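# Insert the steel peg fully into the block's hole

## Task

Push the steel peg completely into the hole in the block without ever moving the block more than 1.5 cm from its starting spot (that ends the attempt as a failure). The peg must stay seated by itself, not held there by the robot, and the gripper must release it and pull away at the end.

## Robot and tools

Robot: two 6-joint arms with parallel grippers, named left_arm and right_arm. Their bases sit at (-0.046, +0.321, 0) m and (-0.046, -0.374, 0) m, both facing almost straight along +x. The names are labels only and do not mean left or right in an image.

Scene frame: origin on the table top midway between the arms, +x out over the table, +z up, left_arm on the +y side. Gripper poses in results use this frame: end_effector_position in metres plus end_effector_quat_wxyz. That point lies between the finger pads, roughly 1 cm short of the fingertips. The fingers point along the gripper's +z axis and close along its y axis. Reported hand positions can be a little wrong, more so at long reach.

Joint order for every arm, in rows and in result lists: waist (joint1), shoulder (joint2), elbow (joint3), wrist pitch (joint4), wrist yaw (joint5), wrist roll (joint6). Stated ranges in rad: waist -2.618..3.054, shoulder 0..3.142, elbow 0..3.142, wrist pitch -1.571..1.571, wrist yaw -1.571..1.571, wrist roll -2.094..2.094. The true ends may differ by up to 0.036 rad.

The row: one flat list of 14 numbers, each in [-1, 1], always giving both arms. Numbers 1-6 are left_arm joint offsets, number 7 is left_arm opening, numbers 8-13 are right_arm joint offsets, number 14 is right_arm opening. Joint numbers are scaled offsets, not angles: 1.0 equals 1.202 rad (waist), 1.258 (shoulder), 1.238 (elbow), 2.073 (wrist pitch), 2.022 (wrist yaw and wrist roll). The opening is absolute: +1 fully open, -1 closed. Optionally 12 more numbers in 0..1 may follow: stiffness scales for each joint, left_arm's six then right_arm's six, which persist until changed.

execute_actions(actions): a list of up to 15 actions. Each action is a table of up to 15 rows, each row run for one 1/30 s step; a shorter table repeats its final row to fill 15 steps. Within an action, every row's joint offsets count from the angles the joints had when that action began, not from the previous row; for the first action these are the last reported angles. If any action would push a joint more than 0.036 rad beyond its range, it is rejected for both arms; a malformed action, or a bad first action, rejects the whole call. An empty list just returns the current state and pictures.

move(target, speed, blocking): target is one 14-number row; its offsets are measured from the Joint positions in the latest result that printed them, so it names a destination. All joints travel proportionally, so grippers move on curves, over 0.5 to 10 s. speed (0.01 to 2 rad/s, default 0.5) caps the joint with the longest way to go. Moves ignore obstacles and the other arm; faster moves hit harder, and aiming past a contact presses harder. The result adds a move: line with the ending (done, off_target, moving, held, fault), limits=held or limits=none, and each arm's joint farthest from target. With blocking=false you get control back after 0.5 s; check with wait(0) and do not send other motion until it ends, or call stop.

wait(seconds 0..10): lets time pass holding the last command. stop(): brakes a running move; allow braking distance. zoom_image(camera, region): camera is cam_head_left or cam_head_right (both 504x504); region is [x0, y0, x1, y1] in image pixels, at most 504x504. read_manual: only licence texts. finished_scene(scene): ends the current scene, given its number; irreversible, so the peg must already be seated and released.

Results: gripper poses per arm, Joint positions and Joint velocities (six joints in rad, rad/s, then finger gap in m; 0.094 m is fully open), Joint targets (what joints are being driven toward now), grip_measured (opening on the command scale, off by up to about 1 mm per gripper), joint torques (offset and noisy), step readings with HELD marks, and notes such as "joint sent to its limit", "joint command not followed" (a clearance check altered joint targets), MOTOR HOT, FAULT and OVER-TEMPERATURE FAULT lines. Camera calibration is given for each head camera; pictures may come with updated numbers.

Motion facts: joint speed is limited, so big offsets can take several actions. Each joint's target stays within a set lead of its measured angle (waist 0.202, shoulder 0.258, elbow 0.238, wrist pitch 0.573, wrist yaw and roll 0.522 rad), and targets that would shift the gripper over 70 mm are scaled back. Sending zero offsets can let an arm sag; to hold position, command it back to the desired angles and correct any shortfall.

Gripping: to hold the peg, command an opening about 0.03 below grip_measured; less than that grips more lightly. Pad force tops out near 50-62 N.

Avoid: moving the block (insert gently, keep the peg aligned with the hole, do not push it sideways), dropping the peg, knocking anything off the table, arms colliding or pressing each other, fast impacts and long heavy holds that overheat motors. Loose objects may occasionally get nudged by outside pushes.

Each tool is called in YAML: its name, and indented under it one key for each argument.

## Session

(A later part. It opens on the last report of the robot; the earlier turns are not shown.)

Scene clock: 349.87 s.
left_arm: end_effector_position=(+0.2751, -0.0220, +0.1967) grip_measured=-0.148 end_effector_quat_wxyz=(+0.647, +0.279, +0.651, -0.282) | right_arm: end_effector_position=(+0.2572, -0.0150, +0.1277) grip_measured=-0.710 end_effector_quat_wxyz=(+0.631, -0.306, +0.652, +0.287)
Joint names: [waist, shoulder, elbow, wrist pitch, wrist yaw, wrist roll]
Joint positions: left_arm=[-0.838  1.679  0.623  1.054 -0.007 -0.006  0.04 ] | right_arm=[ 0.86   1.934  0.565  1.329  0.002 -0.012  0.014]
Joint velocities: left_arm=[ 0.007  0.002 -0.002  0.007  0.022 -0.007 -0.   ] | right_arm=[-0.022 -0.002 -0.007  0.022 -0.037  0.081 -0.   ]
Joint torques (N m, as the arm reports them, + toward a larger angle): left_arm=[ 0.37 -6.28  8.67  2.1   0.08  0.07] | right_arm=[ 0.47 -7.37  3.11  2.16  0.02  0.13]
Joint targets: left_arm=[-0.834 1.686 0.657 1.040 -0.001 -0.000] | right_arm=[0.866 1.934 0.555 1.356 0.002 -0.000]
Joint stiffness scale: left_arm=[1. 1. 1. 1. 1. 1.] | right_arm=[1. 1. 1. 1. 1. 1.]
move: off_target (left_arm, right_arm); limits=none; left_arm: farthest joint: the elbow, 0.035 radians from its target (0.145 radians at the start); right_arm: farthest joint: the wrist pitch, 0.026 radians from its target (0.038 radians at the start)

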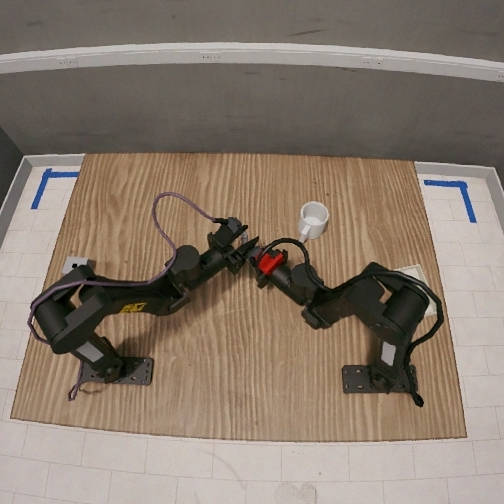

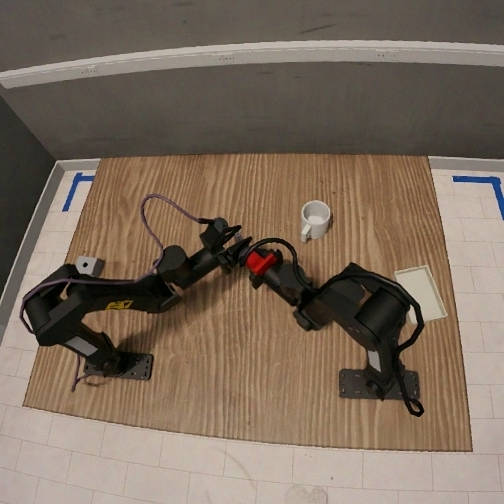

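move:
  target: [0.003,0.044,-0.024,0.0405,0.003,0.003,-0.15, 0.005,0,-0.008,0.043,0,0.006,-0.85]
  speed: 0.2

zoom_image:
  camera: "cam_head_left"
  region: [180, 200, 320, 340]

zoom_image:
  camera: "cam_head_right"
  region: [160, 200, 300, 340]

Scene clock: 372.77 s.
left_arm: end_effector_position=(+0.2775, -0.0246, +0.1920) grip_measured=-0.148 end_effector_quat_wxyz=(+0.654, +0.276, +0.644, -0.285) | right_arm: end_effector_position=(+0.2573, -0.0148, +0.1374) grip_measured=-0.710 end_effector_quat_wxyz=(+0.644, -0.301, +0.640, +0.293)
Joint names: [waist, shoulder, elbow, wrist pitch, wrist yaw, wrist roll]
Joint positions: left_arm=[-0.838  1.727  0.623  1.122 -0.007 -0.006  0.04 ] | right_arm=[ 0.86   1.934  0.565  1.368  0.002 -0.012  0.014]
Joint velocities: left_arm=[-0.012 -0.012 -0.007  0.081  0.007  0.037 -0.001] | right_arm=[ 0.002 -0.012 -0.002  0.022  0.037  0.037 -0.   ]
Joint torques (N m, as the arm reports them, + toward a larger angle): left_arm=[ 0.32 -6.51  3.19  2.38  0.08  0.07] | right_arm=[ 0.59 -7.5   2.88  2.34 -0.02  0.13]
Joint targets: left_arm=[-0.834 1.734 0.593 1.138 -0.001 0.000] | right_arm=[0.866 1.934 0.555 1.418 0.002 -0.000]
Joint stiffness scale: left_arm=[1. 1. 1. 1. 1. 1.] | right_arm=[1. 1. 1. 1. 1. 1.]
move: off_target (left_arm, right_arm); limits=none; left_arm: farthest joint: the elbow, 0.029 radians from its target (0.029 radians at the start); right_arm: farthest joint: the wrist pitch, 0.050 radians from its target (0.089 radians at the start)

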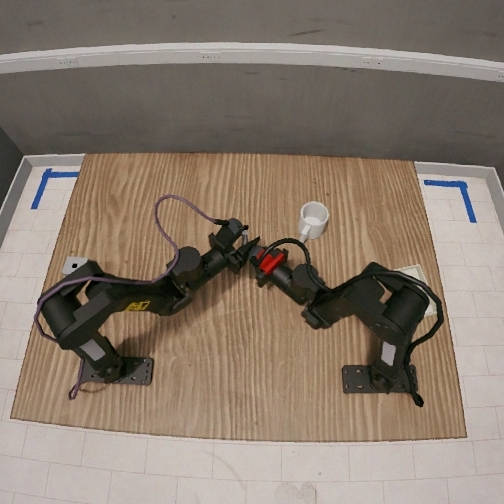

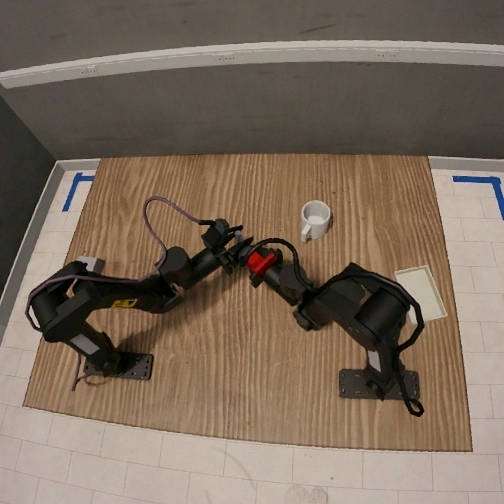

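Region (180, 200, 320, 340) of cam_head_left's 504x504 image, scaled by 3.600, with more detail than that image has.

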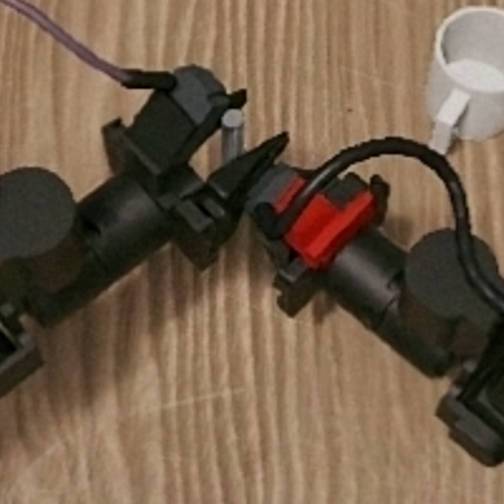

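Region (160, 200, 300, 340) of cam_head_right's 504x504 image, scaled by 3.600, with more detail than that image has.

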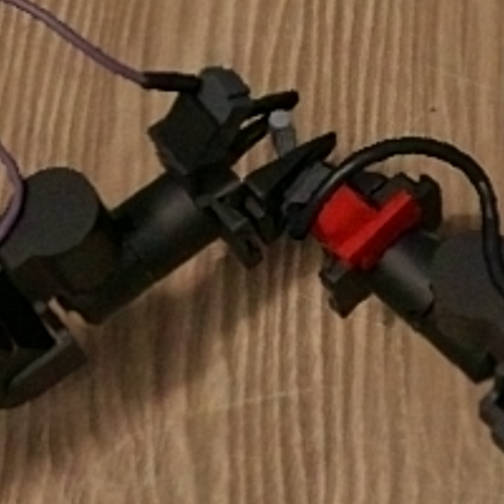

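move:
  target: [0.003,0.006,-0.01,-0.0155,0.003,0.003,-0.15, 0.005,0,-0.008,0.024,0,0.006,-0.85]
  speed: 0.2

move:
  target: [0.003,0.006,-0.01,-0.007,0.003,0.003,-0.85, 0.005,0,-0.008,0.024,0,0.006,-0.85]
  speed: 0.2

zoom_image:
  camera: "cam_head_left"
  region: [180, 200, 320, 340]

Scene clock: 385.20 s.
left_arm: end_effector_position=(+0.2776, -0.0246, +0.1874) grip_measured=-0.148 end_effector_quat_wxyz=(+0.648, +0.279, +0.650, -0.282) | right_arm: end_effector_position=(+0.2573, -0.0148, +0.1373) grip_measured=-0.710 end_effector_quat_wxyz=(+0.643, -0.301, +0.640, +0.293)
Joint names: [waist, shoulder, elbow, wrist pitch, wrist yaw, wrist roll]
Joint positions: left_arm=[-0.838  1.727  0.623  1.104 -0.007 -0.005  0.04 ] | right_arm=[ 0.86   1.934  0.565  1.368  0.002 -0.012  0.014]
Joint velocities: left_arm=[ 0.012 -0.012 -0.007 -0.007 -0.022  0.022  0.   ] | right_arm=[-0.017  0.002 -0.007 -0.081  0.022  0.007  0.   ]
Joint torques (N m, as the arm reports them, + toward a larger angle): left_arm=[ 0.35 -6.52  4.62  2.1   0.08  0.07] | right_arm=[ 0.47 -7.46  2.91  2.35  0.01  0.14]
Joint targets: left_arm=[-0.834 1.734 0.610 1.090 -0.001 0.000] | right_arm=[0.866 1.934 0.555 1.418 0.002 -0.000]
Joint stiffness scale: left_arm=[1. 1. 1. 1. 1. 1.] | right_arm=[1. 1. 1. 1. 1. 1.]
move: off_target (right_arm); limits=none; left_arm: farthest joint: the wrist pitch, 0.014 radians from its target (0.033 radians at the start); right_arm: farthest joint: the wrist pitch, 0.050 radians from its target (0.049 radians at the start)

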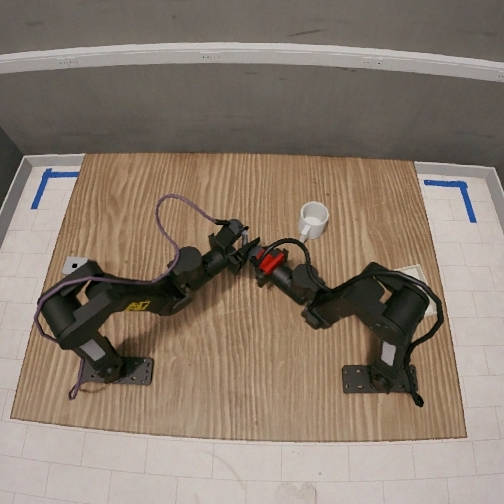

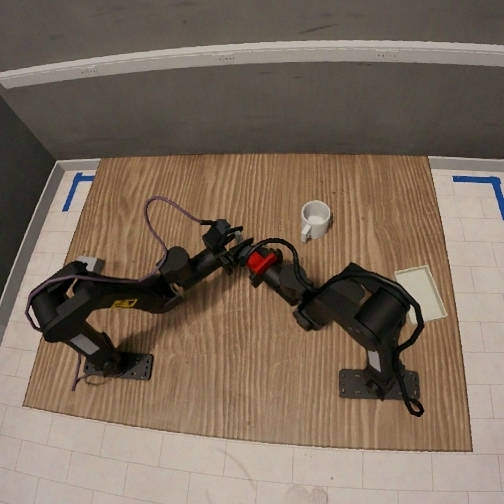

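Scene clock: 385.90 s.
left_arm: end_effector_position=(+0.2803, -0.0220, +0.1869) grip_measured=-0.710 end_effector_quat_wxyz=(+0.650, +0.276, +0.652, -0.276) | right_arm: end_effector_position=(+0.2569, -0.0149, +0.1355) grip_measured=-0.711 end_effector_quat_wxyz=(+0.641, -0.302, +0.642, +0.292)
Joint names: [waist, shoulder, elbow, wrist pitch, wrist yaw, wrist roll]
Joint positions: left_arm=[-0.834  1.727  0.623  1.102 -0.016 -0.002  0.014] | right_arm=[ 0.86   1.934  0.564  1.363  0.    -0.012  0.014]
Joint velocities: left_arm=[-0.007 -0.012 -0.002  0.022  0.007  0.066  0.001] | right_arm=[-0.002  0.027  0.002  0.022 -0.037  0.022  0.001]
Joint torques (N m, as the arm reports them, + toward a larger angle): left_arm=[-0.12 -6.51  4.65  2.1   0.18  0.05] | right_arm=[ 0.57 -7.54  2.89  2.38  0.01  0.09]
Joint targets: left_arm=[-0.835 1.734 0.610 1.089 -0.001 0.001] | right_arm=[0.866 1.934 0.555 1.418 0.002 -0.000]
Joint stiffness scale: left_arm=[1. 1. 1. 1. 1. 1.] | right_arm=[1. 1. 1. 1. 1. 1.]
move: off_target (right_arm); limits=none; left_arm: farthest joint: the wrist yaw, 0.015 radians from its target (0.006 radians at the start); right_arm: farthest joint: the wrist pitch, 0.055 radians from its target (0.050 radians at the start)

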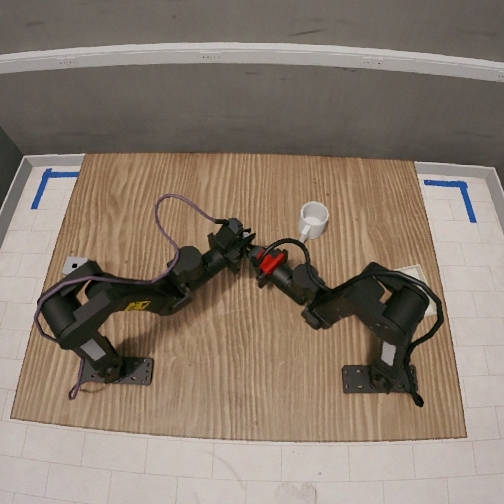

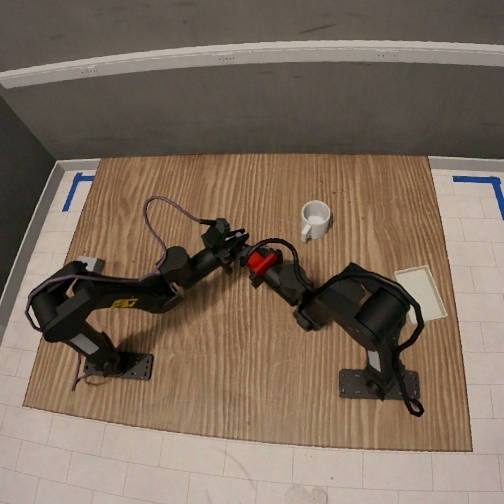

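Region (180, 200, 320, 340) of cam_head_left's 504x504 image, scaled by 3.600, with more detail than that image has.

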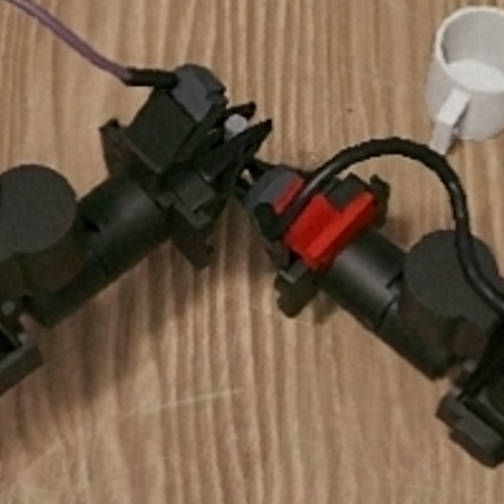

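move:
  target: [0,0.006,-0.01,-0.006,0.007,0.001,-0.85, 0.005,0,-0.008,0.024,0,0.006,0.2]
  speed: 0.2

move:
  target: [0,0.006,-0.01,-0.006,0.007,0.001,-0.85, -0.5,-0.4,0.3,-0.6,0,0.006,0.2]
  speed: 0.8

zoom_image:
  camera: "cam_head_left"
  region: [180, 200, 320, 340]

zoom_image:
  camera: "cam_head_right"
  region: [160, 200, 300, 340]

Scene clock: 396.27 s.
left_arm: end_effector_position=(+0.2802, -0.0220, +0.1851) grip_measured=-0.710 end_effector_quat_wxyz=(+0.647, +0.277, +0.654, -0.276) | right_arm: end_effector_position=(+0.2571, -0.0151, +0.1350) grip_measured=+0.197 end_effector_quat_wxyz=(+0.641, -0.302, +0.643, +0.292)
Joint names: [waist, shoulder, elbow, wrist pitch, wrist yaw, wrist roll]
Joint positions: left_arm=[-0.834  1.727  0.623  1.095 -0.015 -0.002  0.014] | right_arm=[ 0.86   1.934  0.564  1.361  0.002 -0.012  0.056]
Joint velocities: left_arm=[-0.017 -0.012  0.012 -0.007 -0.037 -0.081  0.   ] | right_arm=[-0.007 -0.007  0.012  0.037  0.007  0.051 -0.001]
Joint torques (N m, as the arm reports them, + toward a larger angle): left_arm=[-0.02 -6.52  4.63  2.17  0.16  0.03] | right_arm=[ 0.46 -7.28  2.99  2.41 -0.04  0.14]
Joint targets: left_arm=[-0.834 1.734 0.610 1.089 -0.001 -0.000] | right_arm=[0.866 1.934 0.554 1.413 0.000 0.000]
Joint stiffness scale: left_arm=[1. 1. 1. 1. 1. 1.] | right_arm=[1. 1. 1. 1. 1. 1.]
move: off_target (right_arm); limits=none; left_arm: farthest joint: the wrist yaw, 0.013 radians from its target (0.014 radians at the start); right_arm: farthest joint: the wrist pitch, 0.052 radians from its target (0.050 radians at the start)

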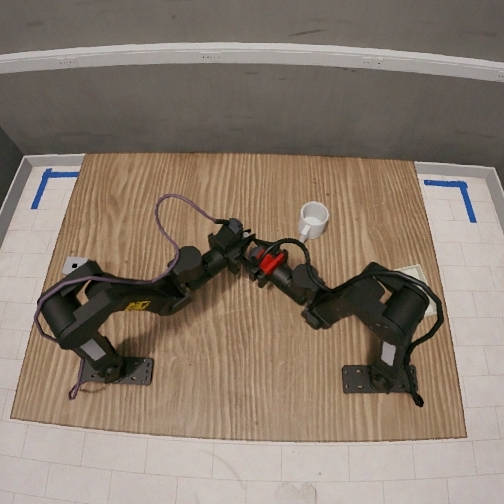

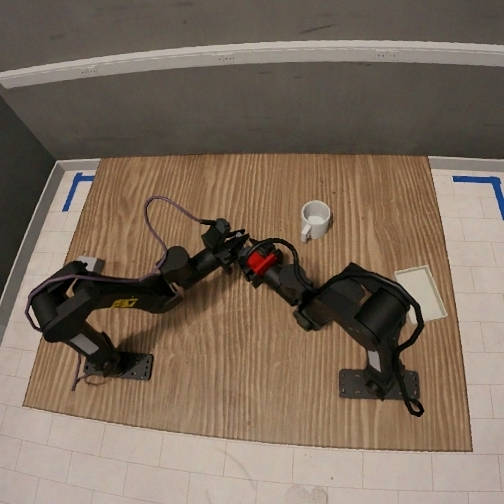

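Scene clock: 398.70 s.
left_arm: end_effector_position=(+0.2812, -0.0210, +0.1781) grip_measured=-0.715 end_effector_quat_wxyz=(+0.639, +0.283, +0.662, -0.271) | right_arm: end_effector_position=(+0.3916, -0.2518, +0.1983) grip_measured=+0.200 end_effector_quat_wxyz=(+0.533, -0.118, +0.835, +0.069)
Joint names: [waist, shoulder, elbow, wrist pitch, wrist yaw, wrist roll]
Joint positions: left_arm=[-0.828  1.728  0.623  1.069 -0.008  0.003  0.013] | right_arm=[ 0.262  1.454  0.9    0.119  0.    -0.012  0.056]
Joint velocities: left_arm=[-0.002 -0.007 -0.007  0.022 -0.066 -0.037 -0.001] | right_arm=[-0.012 -0.007  0.007 -0.007 -0.037 -0.066 -0.   ]
Joint torques (N m, as the arm reports them, + toward a larger angle): left_arm=[-0.49 -6.65  4.62  2.34  0.09  0.  ] | right_arm=[-0.28 -7.57  8.09  1.8  -0.02  0.15]
Joint targets: left_arm=[-0.833 1.735 0.610 1.082 -0.001 -0.000] | right_arm=[0.259 1.430 0.935 0.117 0.002 0.000]
Joint stiffness scale: left_arm=[1. 1. 1. 1. 1. 1.] | right_arm=[1. 1. 1. 1. 1. 1.]
move: off_target (right_arm); limits=none; left_arm: farthest joint: the wrist pitch, 0.014 radians from its target (0.012 radians at the start); right_arm: farthest joint: the elbow, 0.035 radians from its target (0.372 radians at the start)

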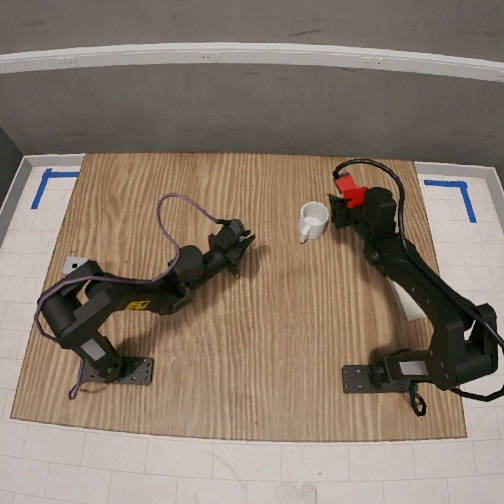

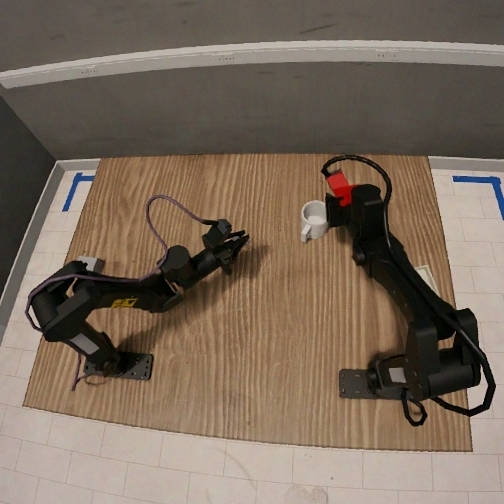

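Region (180, 200, 320, 340) of cam_head_left's 504x504 image, scaled by 3.600, with more detail than that image has.

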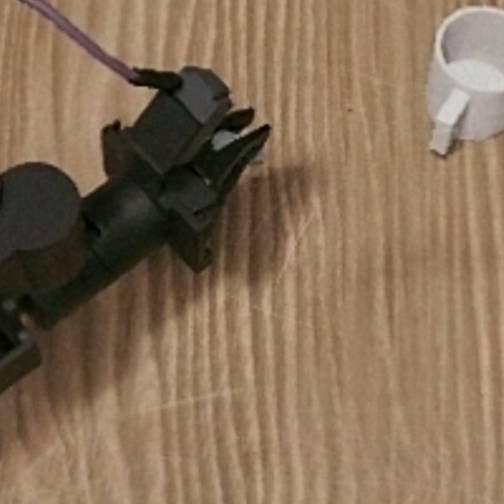

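Region (160, 200, 300, 340) of cam_head_right's 504x504 image, scaled by 3.600, with more detail than that image has.

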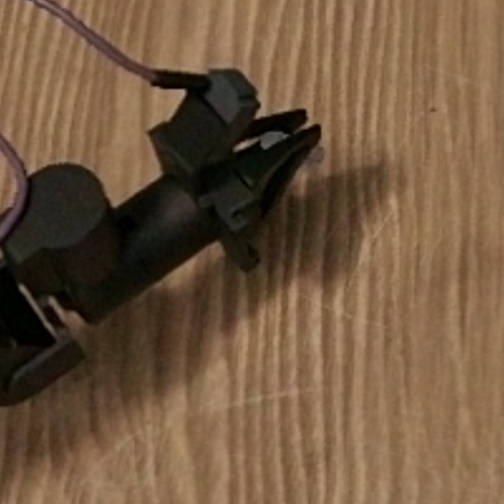

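move:
  target: [0,0.006,-0.01,0.006,0.004,0.775,-0.85, 0,-0.02,0.028,0,0,0.006,0.2]
  speed: 1.0

zoom_image:
  camera: "cam_head_left"
  region: [180, 200, 320, 340]

zoom_image:
  camera: "cam_head_right"
  region: [160, 200, 300, 340]

Scene clock: 410.07 s.
left_arm: end_effector_position=(+0.2811, -0.0210, +0.1753) grip_measured=-0.715 end_effector_quat_wxyz=(+0.640, +0.671, +0.272, +0.257) | right_arm: end_effector_position=(+0.3915, -0.2518, +0.1982) grip_measured=+0.200 end_effector_quat_wxyz=(+0.533, -0.118, +0.835, +0.069)
Joint names: [waist, shoulder, elbow, wrist pitch, wrist yaw, wrist roll]
Joint positions: left_arm=[-0.828  1.728  0.623  1.058 -0.007  1.566  0.013] | right_arm=[ 0.262  1.454  0.9    0.118  0.    -0.012  0.056]
Joint velocities: left_arm=[ 0.007 -0.007  0.007 -0.022 -0.095  0.022  0.   ] | right_arm=[-0.002 -0.007 -0.017 -0.007  0.066 -0.037  0.   ]
Joint torques (N m, as the arm reports them, + toward a larger angle): left_arm=[ 0.03 -6.5   4.63  2.45  0.09  0.01] | right_arm=[-0.09 -7.69  7.94  1.79  0.01  0.16]
Joint targets: left_arm=[-0.828 1.736 0.610 1.081 -0.000 1.570] | right_arm=[0.262 1.429 0.935 0.119 0.000 0.000]
Joint stiffness scale: left_arm=[1. 1. 1. 1. 1. 1.] | right_arm=[1. 1. 1. 1. 1. 1.]
move: off_target (left_arm, right_arm); limits=none; left_arm: farthest joint: the wrist pitch, 0.024 radians from its target (0.012 radians at the start); right_arm: farthest joint: the elbow, 0.035 radians from its target (0.035 radians at the start)

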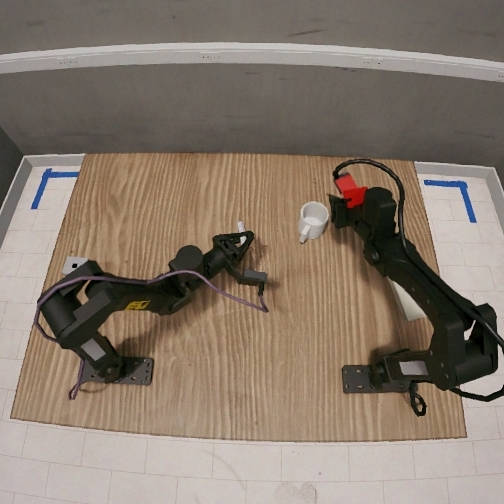

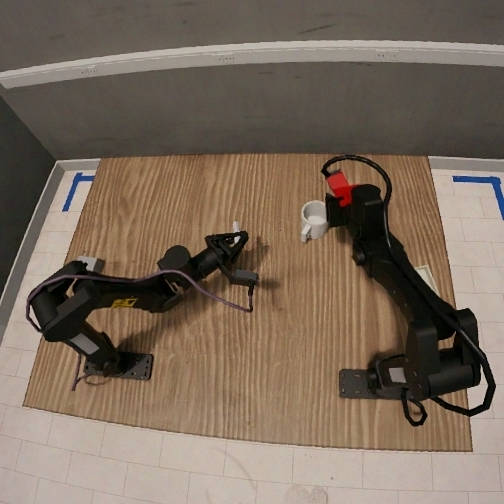

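Region (180, 200, 320, 340) of cam_head_left's 504x504 image, scaled by 3.600, with more detail than that image has.

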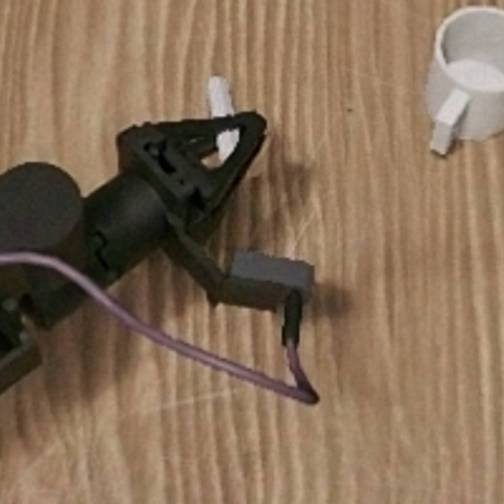

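Region (160, 200, 300, 340) of cam_head_right's 504x504 image, scaled by 3.600, with more detail than that image has.

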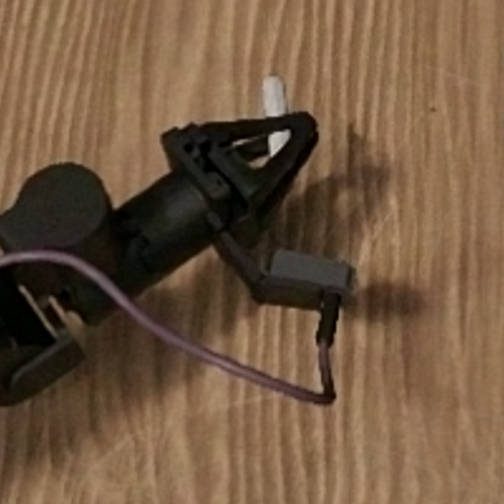

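move:
  target: [0.522,0.2,0.782,-1.0,0.004,-0.774,-0.85, 0,-0.02,0.028,0,0,0.006,0.2]
  speed: 1.0

Scene clock: 451.13 s.
left_arm: end_effector_position=(+0.3542, +0.2478, +0.0686) grip_measured=-0.715 end_effector_quat_wxyz=(+0.071, +0.096, +0.993, -0.004) | right_arm: end_effector_position=(+0.3915, -0.2518, +0.1982) grip_measured=+0.200 end_effector_quat_wxyz=(+0.533, -0.118, +0.835, +0.069)
Joint names: [waist, shoulder, elbow, wrist pitch, wrist yaw, wrist roll]
Joint positions: left_arm=[-0.201  1.976  1.55  -1.002 -0.005  0.008  0.013] | right_arm=[ 0.262  1.454  0.9    0.118  0.    -0.012  0.056]
Joint velocities: left_arm=[-0.007  0.002 -0.007 -0.007 -0.081  0.037  0.001] | right_arm=[-0.017  0.012 -0.012 -0.022 -0.007 -0.095 -0.001]
Joint torques (N m, as the arm reports them, + toward a larger angle): left_arm=[ 0.03 -9.5   9.56  0.76  0.07 -0.01] | right_arm=[-0.15 -7.69  8.04  1.82  0.03  0.2 ]
Joint targets: left_arm=[-0.200 1.980 1.591 -1.015 0.001 0.002] | right_arm=[0.262 1.429 0.935 0.118 0.000 0.001]
Joint stiffness scale: left_arm=[1. 1. 1. 1. 1. 1.] | right_arm=[1. 1. 1. 1. 1. 1.]
move: off_target (left_arm, right_arm); limits=none; left_arm: farthest joint: the elbow, 0.041 radians from its target (0.968 radians at the start); right_arm: farthest joint: the elbow, 0.035 radians from its target (0.035 radians at the start)

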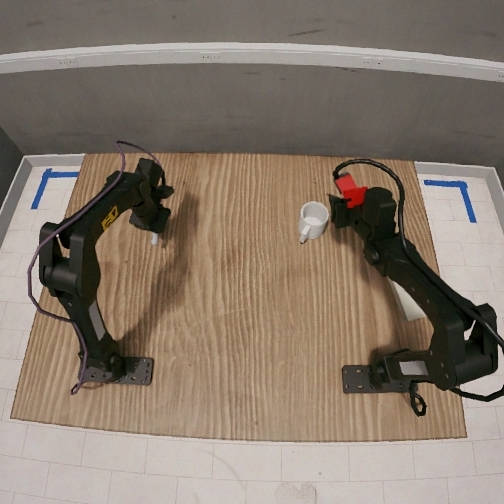

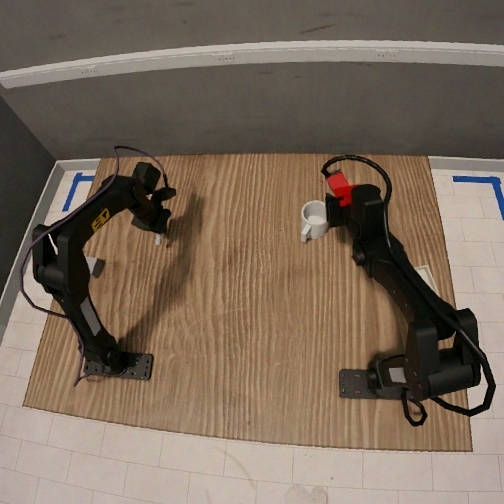

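move:
  target: [0,0.153,0.04,-0.197,0.003,-0.004,-0.85, 0,-0.02,0.028,0,0,0.006,0.2]
  speed: 0.4

zoom_image:
  camera: "cam_head_left"
  region: [90, 160, 230, 300]

zoom_image:
  camera: "cam_head_right"
  region: [90, 160, 230, 300]

Scene clock: 461.53 s.
left_arm: end_effector_position=(+0.2478, +0.2677, +0.0172) grip_measured=-0.715 end_effector_quat_wxyz=(-0.214, +0.094, +0.972, +0.021) | right_arm: end_effector_position=(+0.3915, -0.2518, +0.1982) grip_measured=+0.200 end_effector_quat_wxyz=(+0.533, -0.118, +0.835, +0.069)
Joint names: [waist, shoulder, elbow, wrist pitch, wrist yaw, wrist roll]
Joint positions: left_arm=[-0.201  2.171  1.55  -1.382 -0.005  0.006  0.013] | right_arm=[ 0.262  1.454  0.9    0.118  0.    -0.012  0.056]
Joint velocities: left_arm=[-0.007 -0.002 -0.007  0.007  0.007  0.051  0.002] | right_arm=[-0.002 -0.012  0.002  0.051 -0.007  0.037  0.   ]
Joint torques (N m, as the arm reports them, + toward a larger angle): left_arm=[  0.02 -10.23   8.79  -0.41   0.09  -0.03] | right_arm=[ 0.03 -7.92  7.91  1.85  0.03  0.16]
Joint targets: left_arm=[-0.201 2.169 1.599 -1.411 0.001 0.000] | right_arm=[0.262 1.429 0.935 0.118 0.000 0.000]
Joint stiffness scale: left_arm=[1. 1. 1. 1. 1. 1.] | right_arm=[1. 1. 1. 1. 1. 1.]
move: off_target (left_arm, right_arm); limits=none; left_arm: farthest joint: the elbow, 0.050 radians from its target (0.050 radians at the start); right_arm: farthest joint: the elbow, 0.035 radians from its target (0.035 radians at the start)

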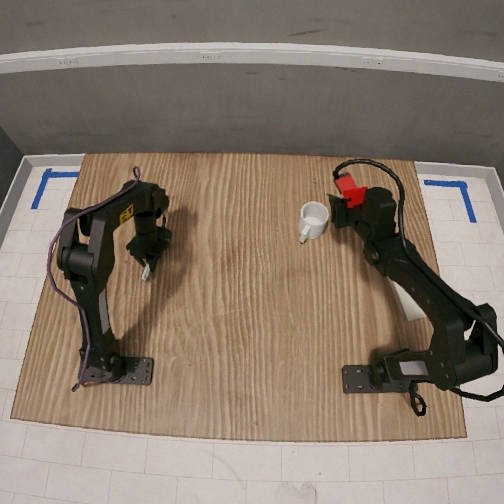

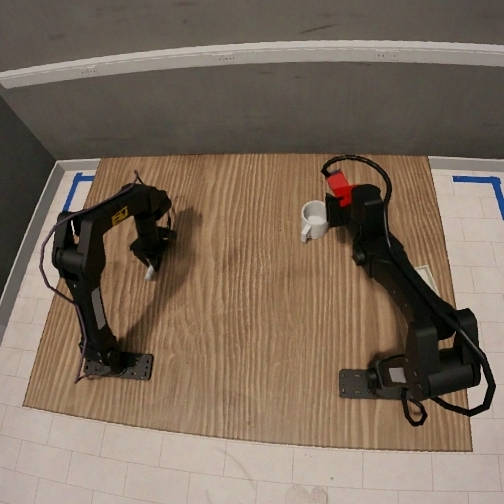

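Region (90, 160, 230, 300) of cam_head_left's 504x504 image, scaled by 3.600, with more detail than that image has.

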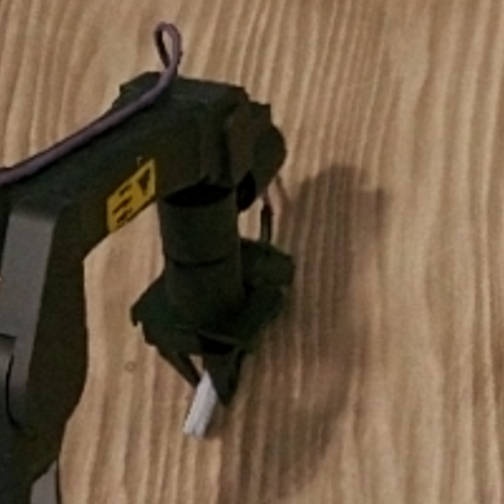

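Region (90, 160, 230, 300) of cam_head_right's 504x504 image, scaled by 3.600, with more detail than that image has.

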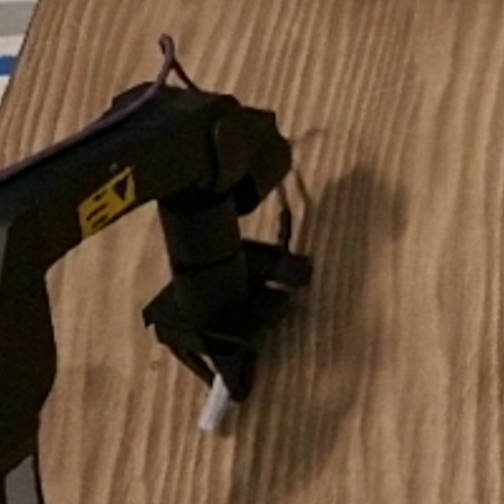

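move:
  target: [0,0,0.04,-0.014,0.003,-0.003,-0.36, 0,-0.02,0.028,0,0,0.006,0.2]
  speed: 0.4

move:
  target: [0,-0.33,-0.39,0.253,0.003,-0.003,-0.36, 0,-0.02,0.028,0,0,0.006,0.2]
  speed: 0.4

zoom_image:
  camera: "cam_head_left"
  region: [90, 160, 230, 300]

zoom_image:
  camera: "cam_head_right"
  region: [90, 160, 230, 300]

Scene clock: 474.37 s.
left_arm: end_effector_position=(+0.2446, +0.2683, +0.0188) grip_measured=-0.362 end_effector_quat_wxyz=(-0.221, +0.094, +0.971, +0.022) | right_arm: end_effector_position=(+0.3915, -0.2518, +0.1982) grip_measured=+0.200 end_effector_quat_wxyz=(+0.533, -0.118, +0.835, +0.069)
Joint names: [waist, shoulder, elbow, wrist pitch, wrist yaw, wrist roll]
Joint positions: left_arm=[-0.201  2.171  1.55  -1.397 -0.005  0.006  0.03 ] | right_arm=[ 0.262  1.454  0.9    0.118  0.    -0.012  0.056]
Joint velocities: left_arm=[ 0.002  0.002  0.002  0.007  0.037 -0.022 -0.   ] | right_arm=[-0.002  0.002 -0.007 -0.066 -0.022 -0.037 -0.   ]
Joint torques (N m, as the arm reports them, + toward a larger angle): left_arm=[  0.   -10.04   8.82  -0.31   0.08  -0.02] | right_arm=[ 0.   -7.78  8.17  1.83  0.01  0.14]
Joint targets: left_arm=[-0.201 2.171 1.599 -1.411 0.001 0.000] | right_arm=[0.262 1.429 0.935 0.118 0.000 0.001]
Joint stiffness scale: left_arm=[1. 1. 1. 1. 1. 1.] | right_arm=[1. 1. 1. 1. 1. 1.]
move: off_target (left_arm, right_arm); limits=none; left_arm: farthest joint: the elbow, 0.050 radians from its target (0.050 radians at the start); right_arm: farthest joint: the elbow, 0.035 radians from its target (0.035 radians at the start)

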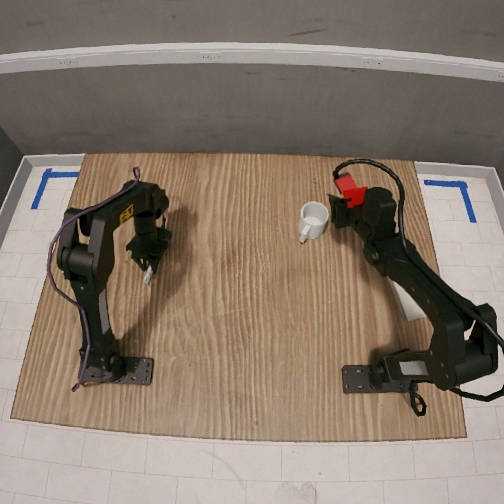

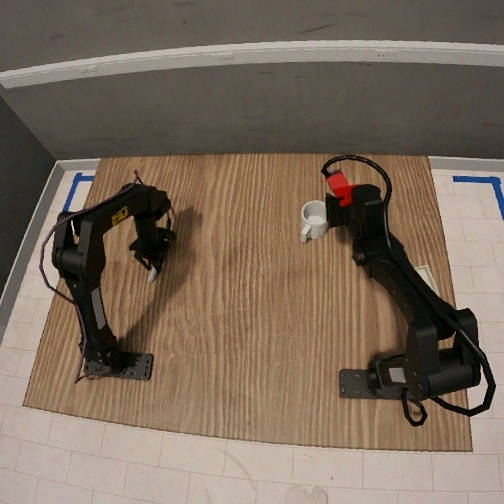

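Scene clock: 476.40 s.
left_arm: end_effector_position=(+0.2480, +0.2677, +0.0180) grip_measured=-0.362 end_effector_quat_wxyz=(-0.005, +0.095, +0.995, +0.003) | right_arm: end_effector_position=(+0.3915, -0.2518, +0.1982) grip_measured=+0.200 end_effector_quat_wxyz=(+0.533, -0.118, +0.835, +0.069)
Joint names: [waist, shoulder, elbow, wrist pitch, wrist yaw, wrist roll]
Joint positions: left_arm=[-0.201  1.781  1.088 -0.888 -0.005  0.006  0.03 ] | right_arm=[ 0.262  1.454  0.9    0.118  0.    -0.012  0.056]
Joint velocities: left_arm=[-0.022 -0.002 -0.007  0.037  0.081 -0.037 -0.   ] | right_arm=[-0.012  0.002 -0.012 -0.095 -0.051 -0.066 -0.001]
Joint torques (N m, as the arm reports them, + toward a larger angle): left_arm=[ 0.03 -9.28  3.78  0.73  0.1  -0.03] | right_arm=[-0.14 -7.61  8.03  1.84 -0.02  0.13]
Joint targets: left_arm=[-0.201 1.756 1.067 -0.872 0.001 0.000] | right_arm=[0.262 1.429 0.935 0.118 0.000 0.000]
Joint stiffness scale: left_arm=[1. 1. 1. 1. 1. 1.] | right_arm=[1. 1. 1. 1. 1. 1.]
move: off_target (left_arm, right_arm); limits=none; left_arm: farthest joint: the shoulder, 0.025 radians from its target (0.415 radians at the start); right_arm: farthest joint: the elbow, 0.035 radians from its target (0.035 radians at the start)

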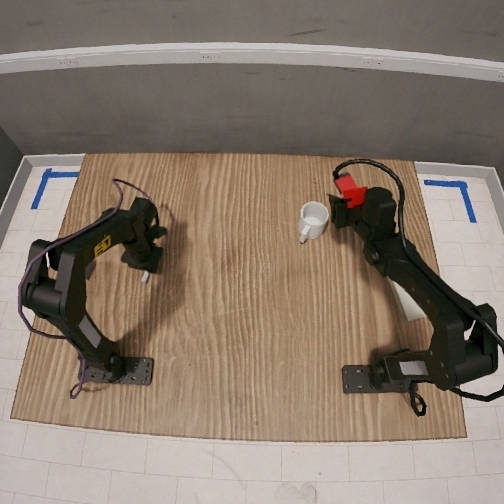

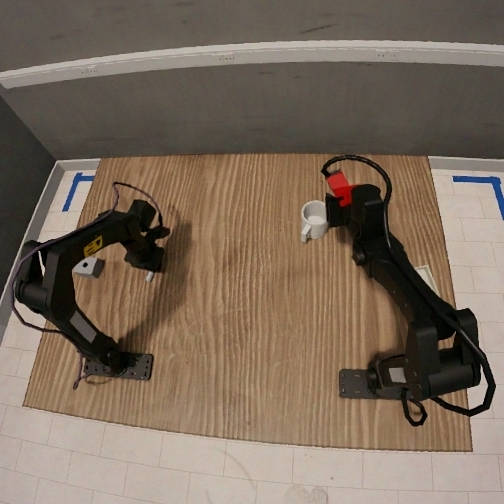

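Region (90, 160, 230, 300) of cam_head_left's 504x504 image, scaled by 3.600, with more detail than that image has.

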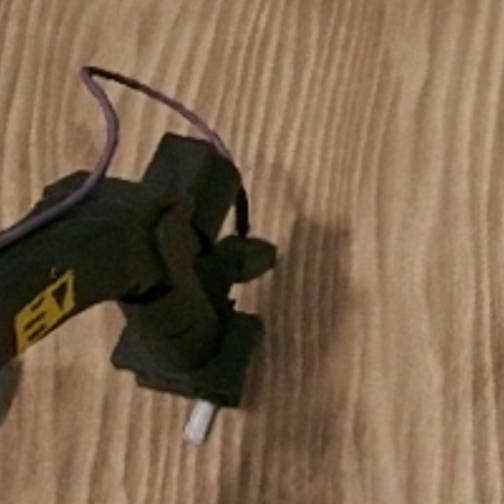

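Region (90, 160, 230, 300) of cam_head_right's 504x504 image, scaled by 3.600, with more detail than that image has.

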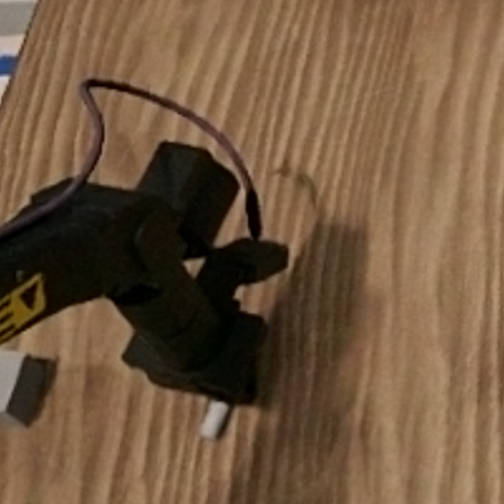

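move:
  target: [0,-0.057,-0.073,0.024,0.003,-0.003,-0.36, 0,-0.02,0.028,0,0,0.006,0.2]
  speed: 0.3

Scene clock: 494.37 s.
left_arm: end_effector_position=(+0.2357, +0.2700, +0.0148) grip_measured=-0.362 end_effector_quat_wxyz=(-0.001, +0.095, +0.995, +0.002) | right_arm: end_effector_position=(+0.3915, -0.2518, +0.1982) grip_measured=+0.200 end_effector_quat_wxyz=(+0.533, -0.118, +0.835, +0.069)
Joint names: [waist, shoulder, elbow, wrist pitch, wrist yaw, wrist roll]
Joint positions: left_arm=[-0.201  1.735  1.017 -0.855 -0.005  0.006  0.03 ] | right_arm=[ 0.262  1.454  0.9    0.118  0.    -0.012  0.056]
Joint velocities: left_arm=[0.012 0.002 0.002 0.022 0.022 0.066 0.   ] | right_arm=[ 0.007 -0.007 -0.007  0.051  0.022  0.037 -0.   ]
Joint torques (N m, as the arm reports them, + toward a larger angle): left_arm=[ 0.01 -8.88  3.85  0.76  0.08 -0.04] | right_arm=[-0.21 -7.68  8.03  1.81  0.02  0.13]
Joint targets: left_arm=[-0.201 1.709 0.997 -0.839 0.001 0.000] | right_arm=[0.262 1.429 0.935 0.118 0.000 0.001]
Joint stiffness scale: left_arm=[1. 1. 1. 1. 1. 1.] | right_arm=[1. 1. 1. 1. 1. 1.]
move: off_target (left_arm, right_arm); limits=none; left_arm: farthest joint: the shoulder, 0.025 radians from its target (0.071 radians at the start); right_arm: farthest joint: the elbow, 0.035 radians from its target (0.035 radians at the start)

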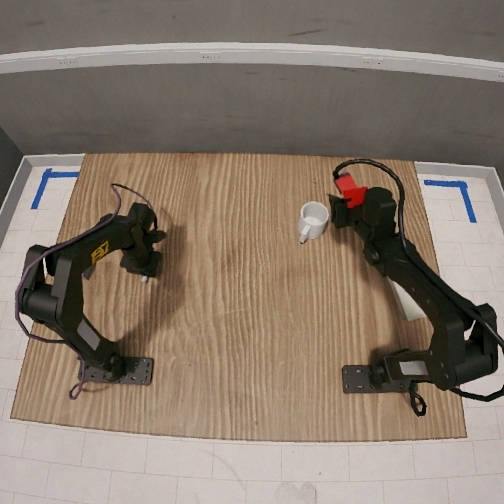

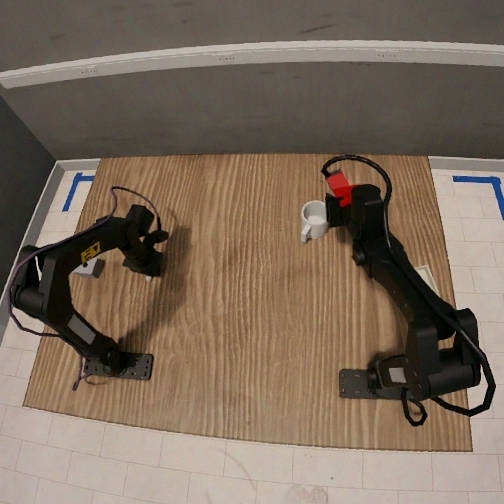

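move:
  target: [0,-0.02,-0.016,0.008,0.003,-0.003,-0.9, 0,-0.02,0.028,0,0,0.006,0.2]
  speed: 0.3

Scene clock: 501.10 s.
left_arm: end_effector_position=(+0.2360, +0.2699, +0.0148) grip_measured=-0.700 end_effector_quat_wxyz=(+0.000, +0.095, +0.995, +0.002) | right_arm: end_effector_position=(+0.3915, -0.2518, +0.1982) grip_measured=+0.200 end_effector_quat_wxyz=(+0.533, -0.118, +0.835, +0.069)
Joint names: [waist, shoulder, elbow, wrist pitch, wrist yaw, wrist roll]
Joint positions: left_arm=[-0.201  1.735  1.017 -0.854 -0.005  0.006  0.014] | right_arm=[ 0.262  1.454  0.9    0.118  0.    -0.012  0.056]
Joint velocities: left_arm=[-0.007 -0.027 -0.007 -0.007 -0.007 -0.037 -0.   ] | right_arm=[-0.002 -0.007 -0.012 -0.081 -0.051 -0.037 -0.001]
Joint torques (N m, as the arm reports them, + toward a larger angle): left_arm=[ 0.03 -8.85  3.83  0.74  0.09 -0.03] | right_arm=[-0.02 -7.89  8.06  1.78 -0.03  0.13]
Joint targets: left_arm=[-0.201 1.709 0.997 -0.838 0.001 0.000] | right_arm=[0.262 1.429 0.935 0.118 0.000 0.001]
Joint stiffness scale: left_arm=[1. 1. 1. 1. 1. 1.] | right_arm=[1. 1. 1. 1. 1. 1.]
move: off_target (left_arm, right_arm); limits=none; left_arm: farthest joint: the shoulder, 0.025 radians from its target (0.025 radians at the start); right_arm: farthest joint: the elbow, 0.035 radians from its target (0.035 radians at the start)

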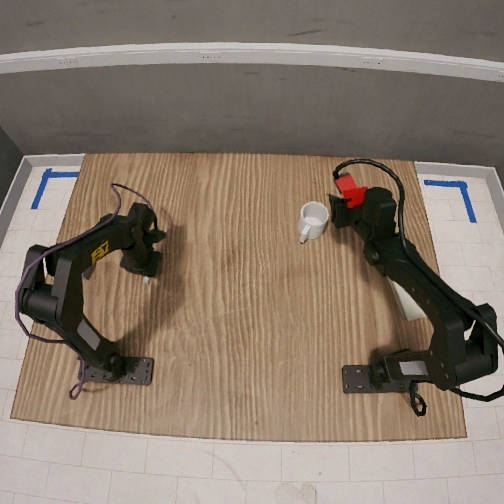

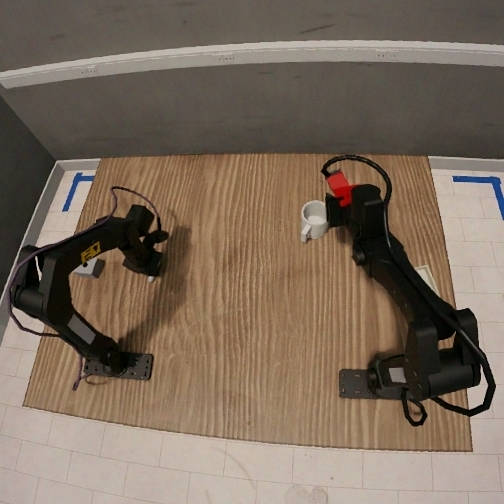

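move:
  target: [0,-0.02,-0.016,0.008,0.003,-0.003,-0.36, 0,-0.02,0.028,0,0,0.006,0.2]
  speed: 0.3

move:
  target: [0,0.4106,0.528,-0.319,0.003,-0.003,-0.36, 0,-0.02,0.028,0,0,0.006,0.2]
  speed: 0.4

zoom_image:
  camera: "cam_head_left"
  region: [90, 160, 230, 300]

Scene clock: 603.57 s.
left_arm: end_effector_position=(+0.2362, +0.2699, +0.0148) grip_measured=-0.362 end_effector_quat_wxyz=(+0.000, +0.095, +0.995, +0.002) | right_arm: end_effector_position=(+0.3915, -0.2518, +0.1982) grip_measured=+0.200 end_effector_quat_wxyz=(+0.533, -0.118, +0.835, +0.069)
Joint names: [waist, shoulder, elbow, wrist pitch, wrist yaw, wrist roll]
Joint positions: left_arm=[-0.201  1.735  1.017 -0.853 -0.005  0.006  0.03 ] | right_arm=[ 0.262  1.454  0.9    0.118  0.    -0.012  0.056]
Joint velocities: left_arm=[-0.022 -0.002  0.012  0.037 -0.022  0.022 -0.002] | right_arm=[-0.002 -0.002 -0.007 -0.007 -0.081 -0.066  0.   ]
Joint torques (N m, as the arm reports them, + toward a larger angle): left_arm=[ 0.01 -8.87  3.84  0.78  0.08 -0.03] | right_arm=[-0.03 -7.77  7.97  1.81  0.01  0.15]
Joint targets: left_arm=[-0.201 1.709 0.997 -0.837 0.001 0.000] | right_arm=[0.262 1.429 0.935 0.118 0.000 0.001]
Joint stiffness scale: left_arm=[1. 1. 1. 1. 1. 1.] | right_arm=[1. 1. 1. 1. 1. 1.]
move: off_target (left_arm, right_arm); limits=none; left_arm: farthest joint: the shoulder, 0.025 radians from its target (0.025 radians at the start); right_arm: farthest joint: the elbow, 0.035 radians from its target (0.035 radians at the start)

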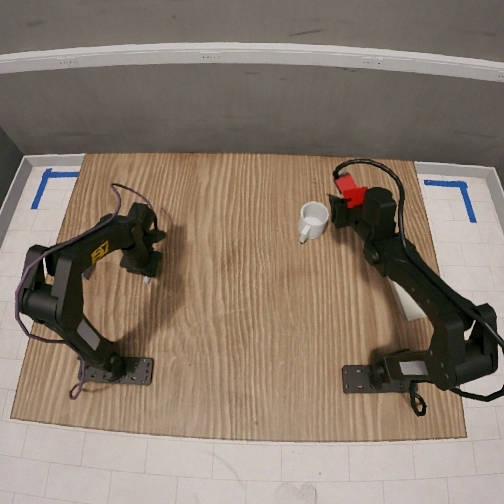

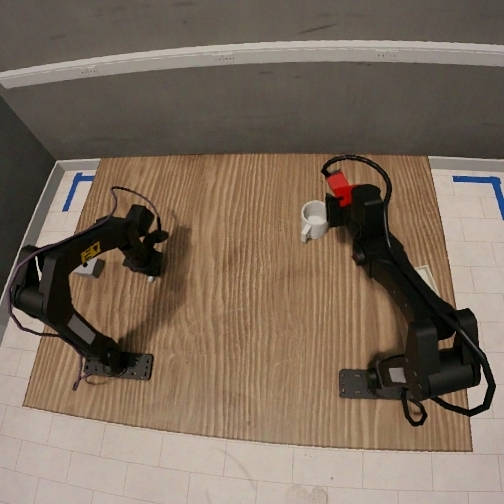

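Scene clock: 605.90 s.
left_arm: end_effector_position=(+0.2472, +0.2679, +0.0247) grip_measured=-0.362 end_effector_quat_wxyz=(-0.250, +0.093, +0.964, +0.025) | right_arm: end_effector_position=(+0.3915, -0.2518, +0.1982) grip_measured=+0.200 end_effector_quat_wxyz=(+0.533, -0.118, +0.835, +0.069)
Joint names: [waist, shoulder, elbow, wrist pitch, wrist yaw, wrist roll]
Joint positions: left_arm=[-0.201  2.23   1.645 -1.492 -0.005  0.006  0.03 ] | right_arm=[ 0.262  1.454  0.9    0.118  0.    -0.012  0.056]
Joint velocities: left_arm=[ 0.002 -0.012 -0.002 -0.007  0.066 -0.022  0.   ] | right_arm=[-0.007 -0.002 -0.012  0.022 -0.051 -0.007  0.001]
Joint torques (N m, as the arm reports them, + toward a larger angle): left_arm=[ 0.   -8.88  6.9  -0.48  0.08 -0.02] | right_arm=[-0.13 -7.77  7.93  1.83  0.02  0.11]
Joint targets: left_arm=[-0.201 2.251 1.671 -1.514 0.001 -0.000] | right_arm=[0.262 1.429 0.935 0.118 0.000 0.000]
Joint stiffness scale: left_arm=[1. 1. 1. 1. 1. 1.] | right_arm=[1. 1. 1. 1. 1. 1.]
move: off_target (left_arm, right_arm); limits=none; left_arm: farthest joint: the elbow, 0.026 radians from its target (0.654 radians at the start); right_arm: farthest joint: the elbow, 0.035 radians from its target (0.035 radians at the start)

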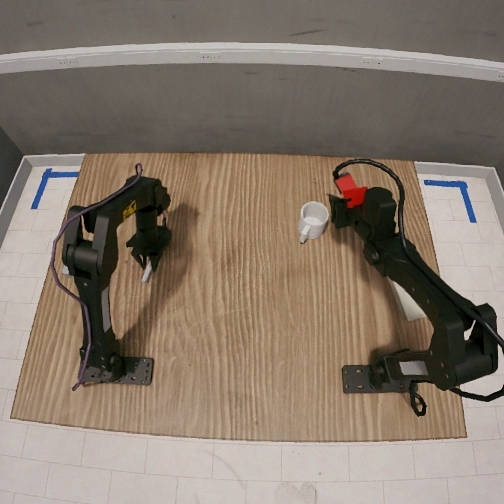

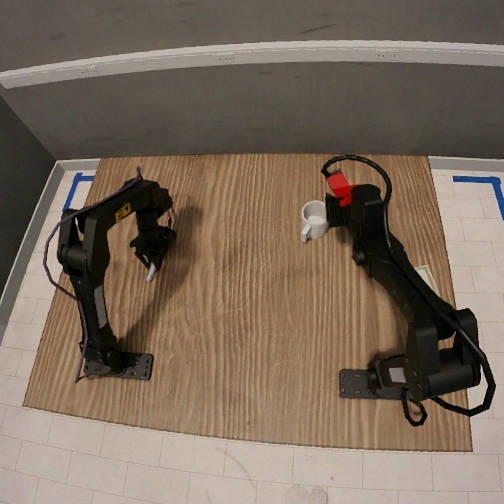

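Region (90, 160, 230, 300) of cam_head_left's 504x504 image, scaled by 3.600, with more detail than that image has.

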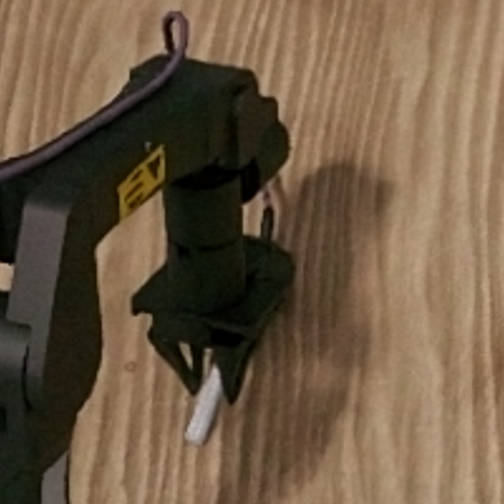

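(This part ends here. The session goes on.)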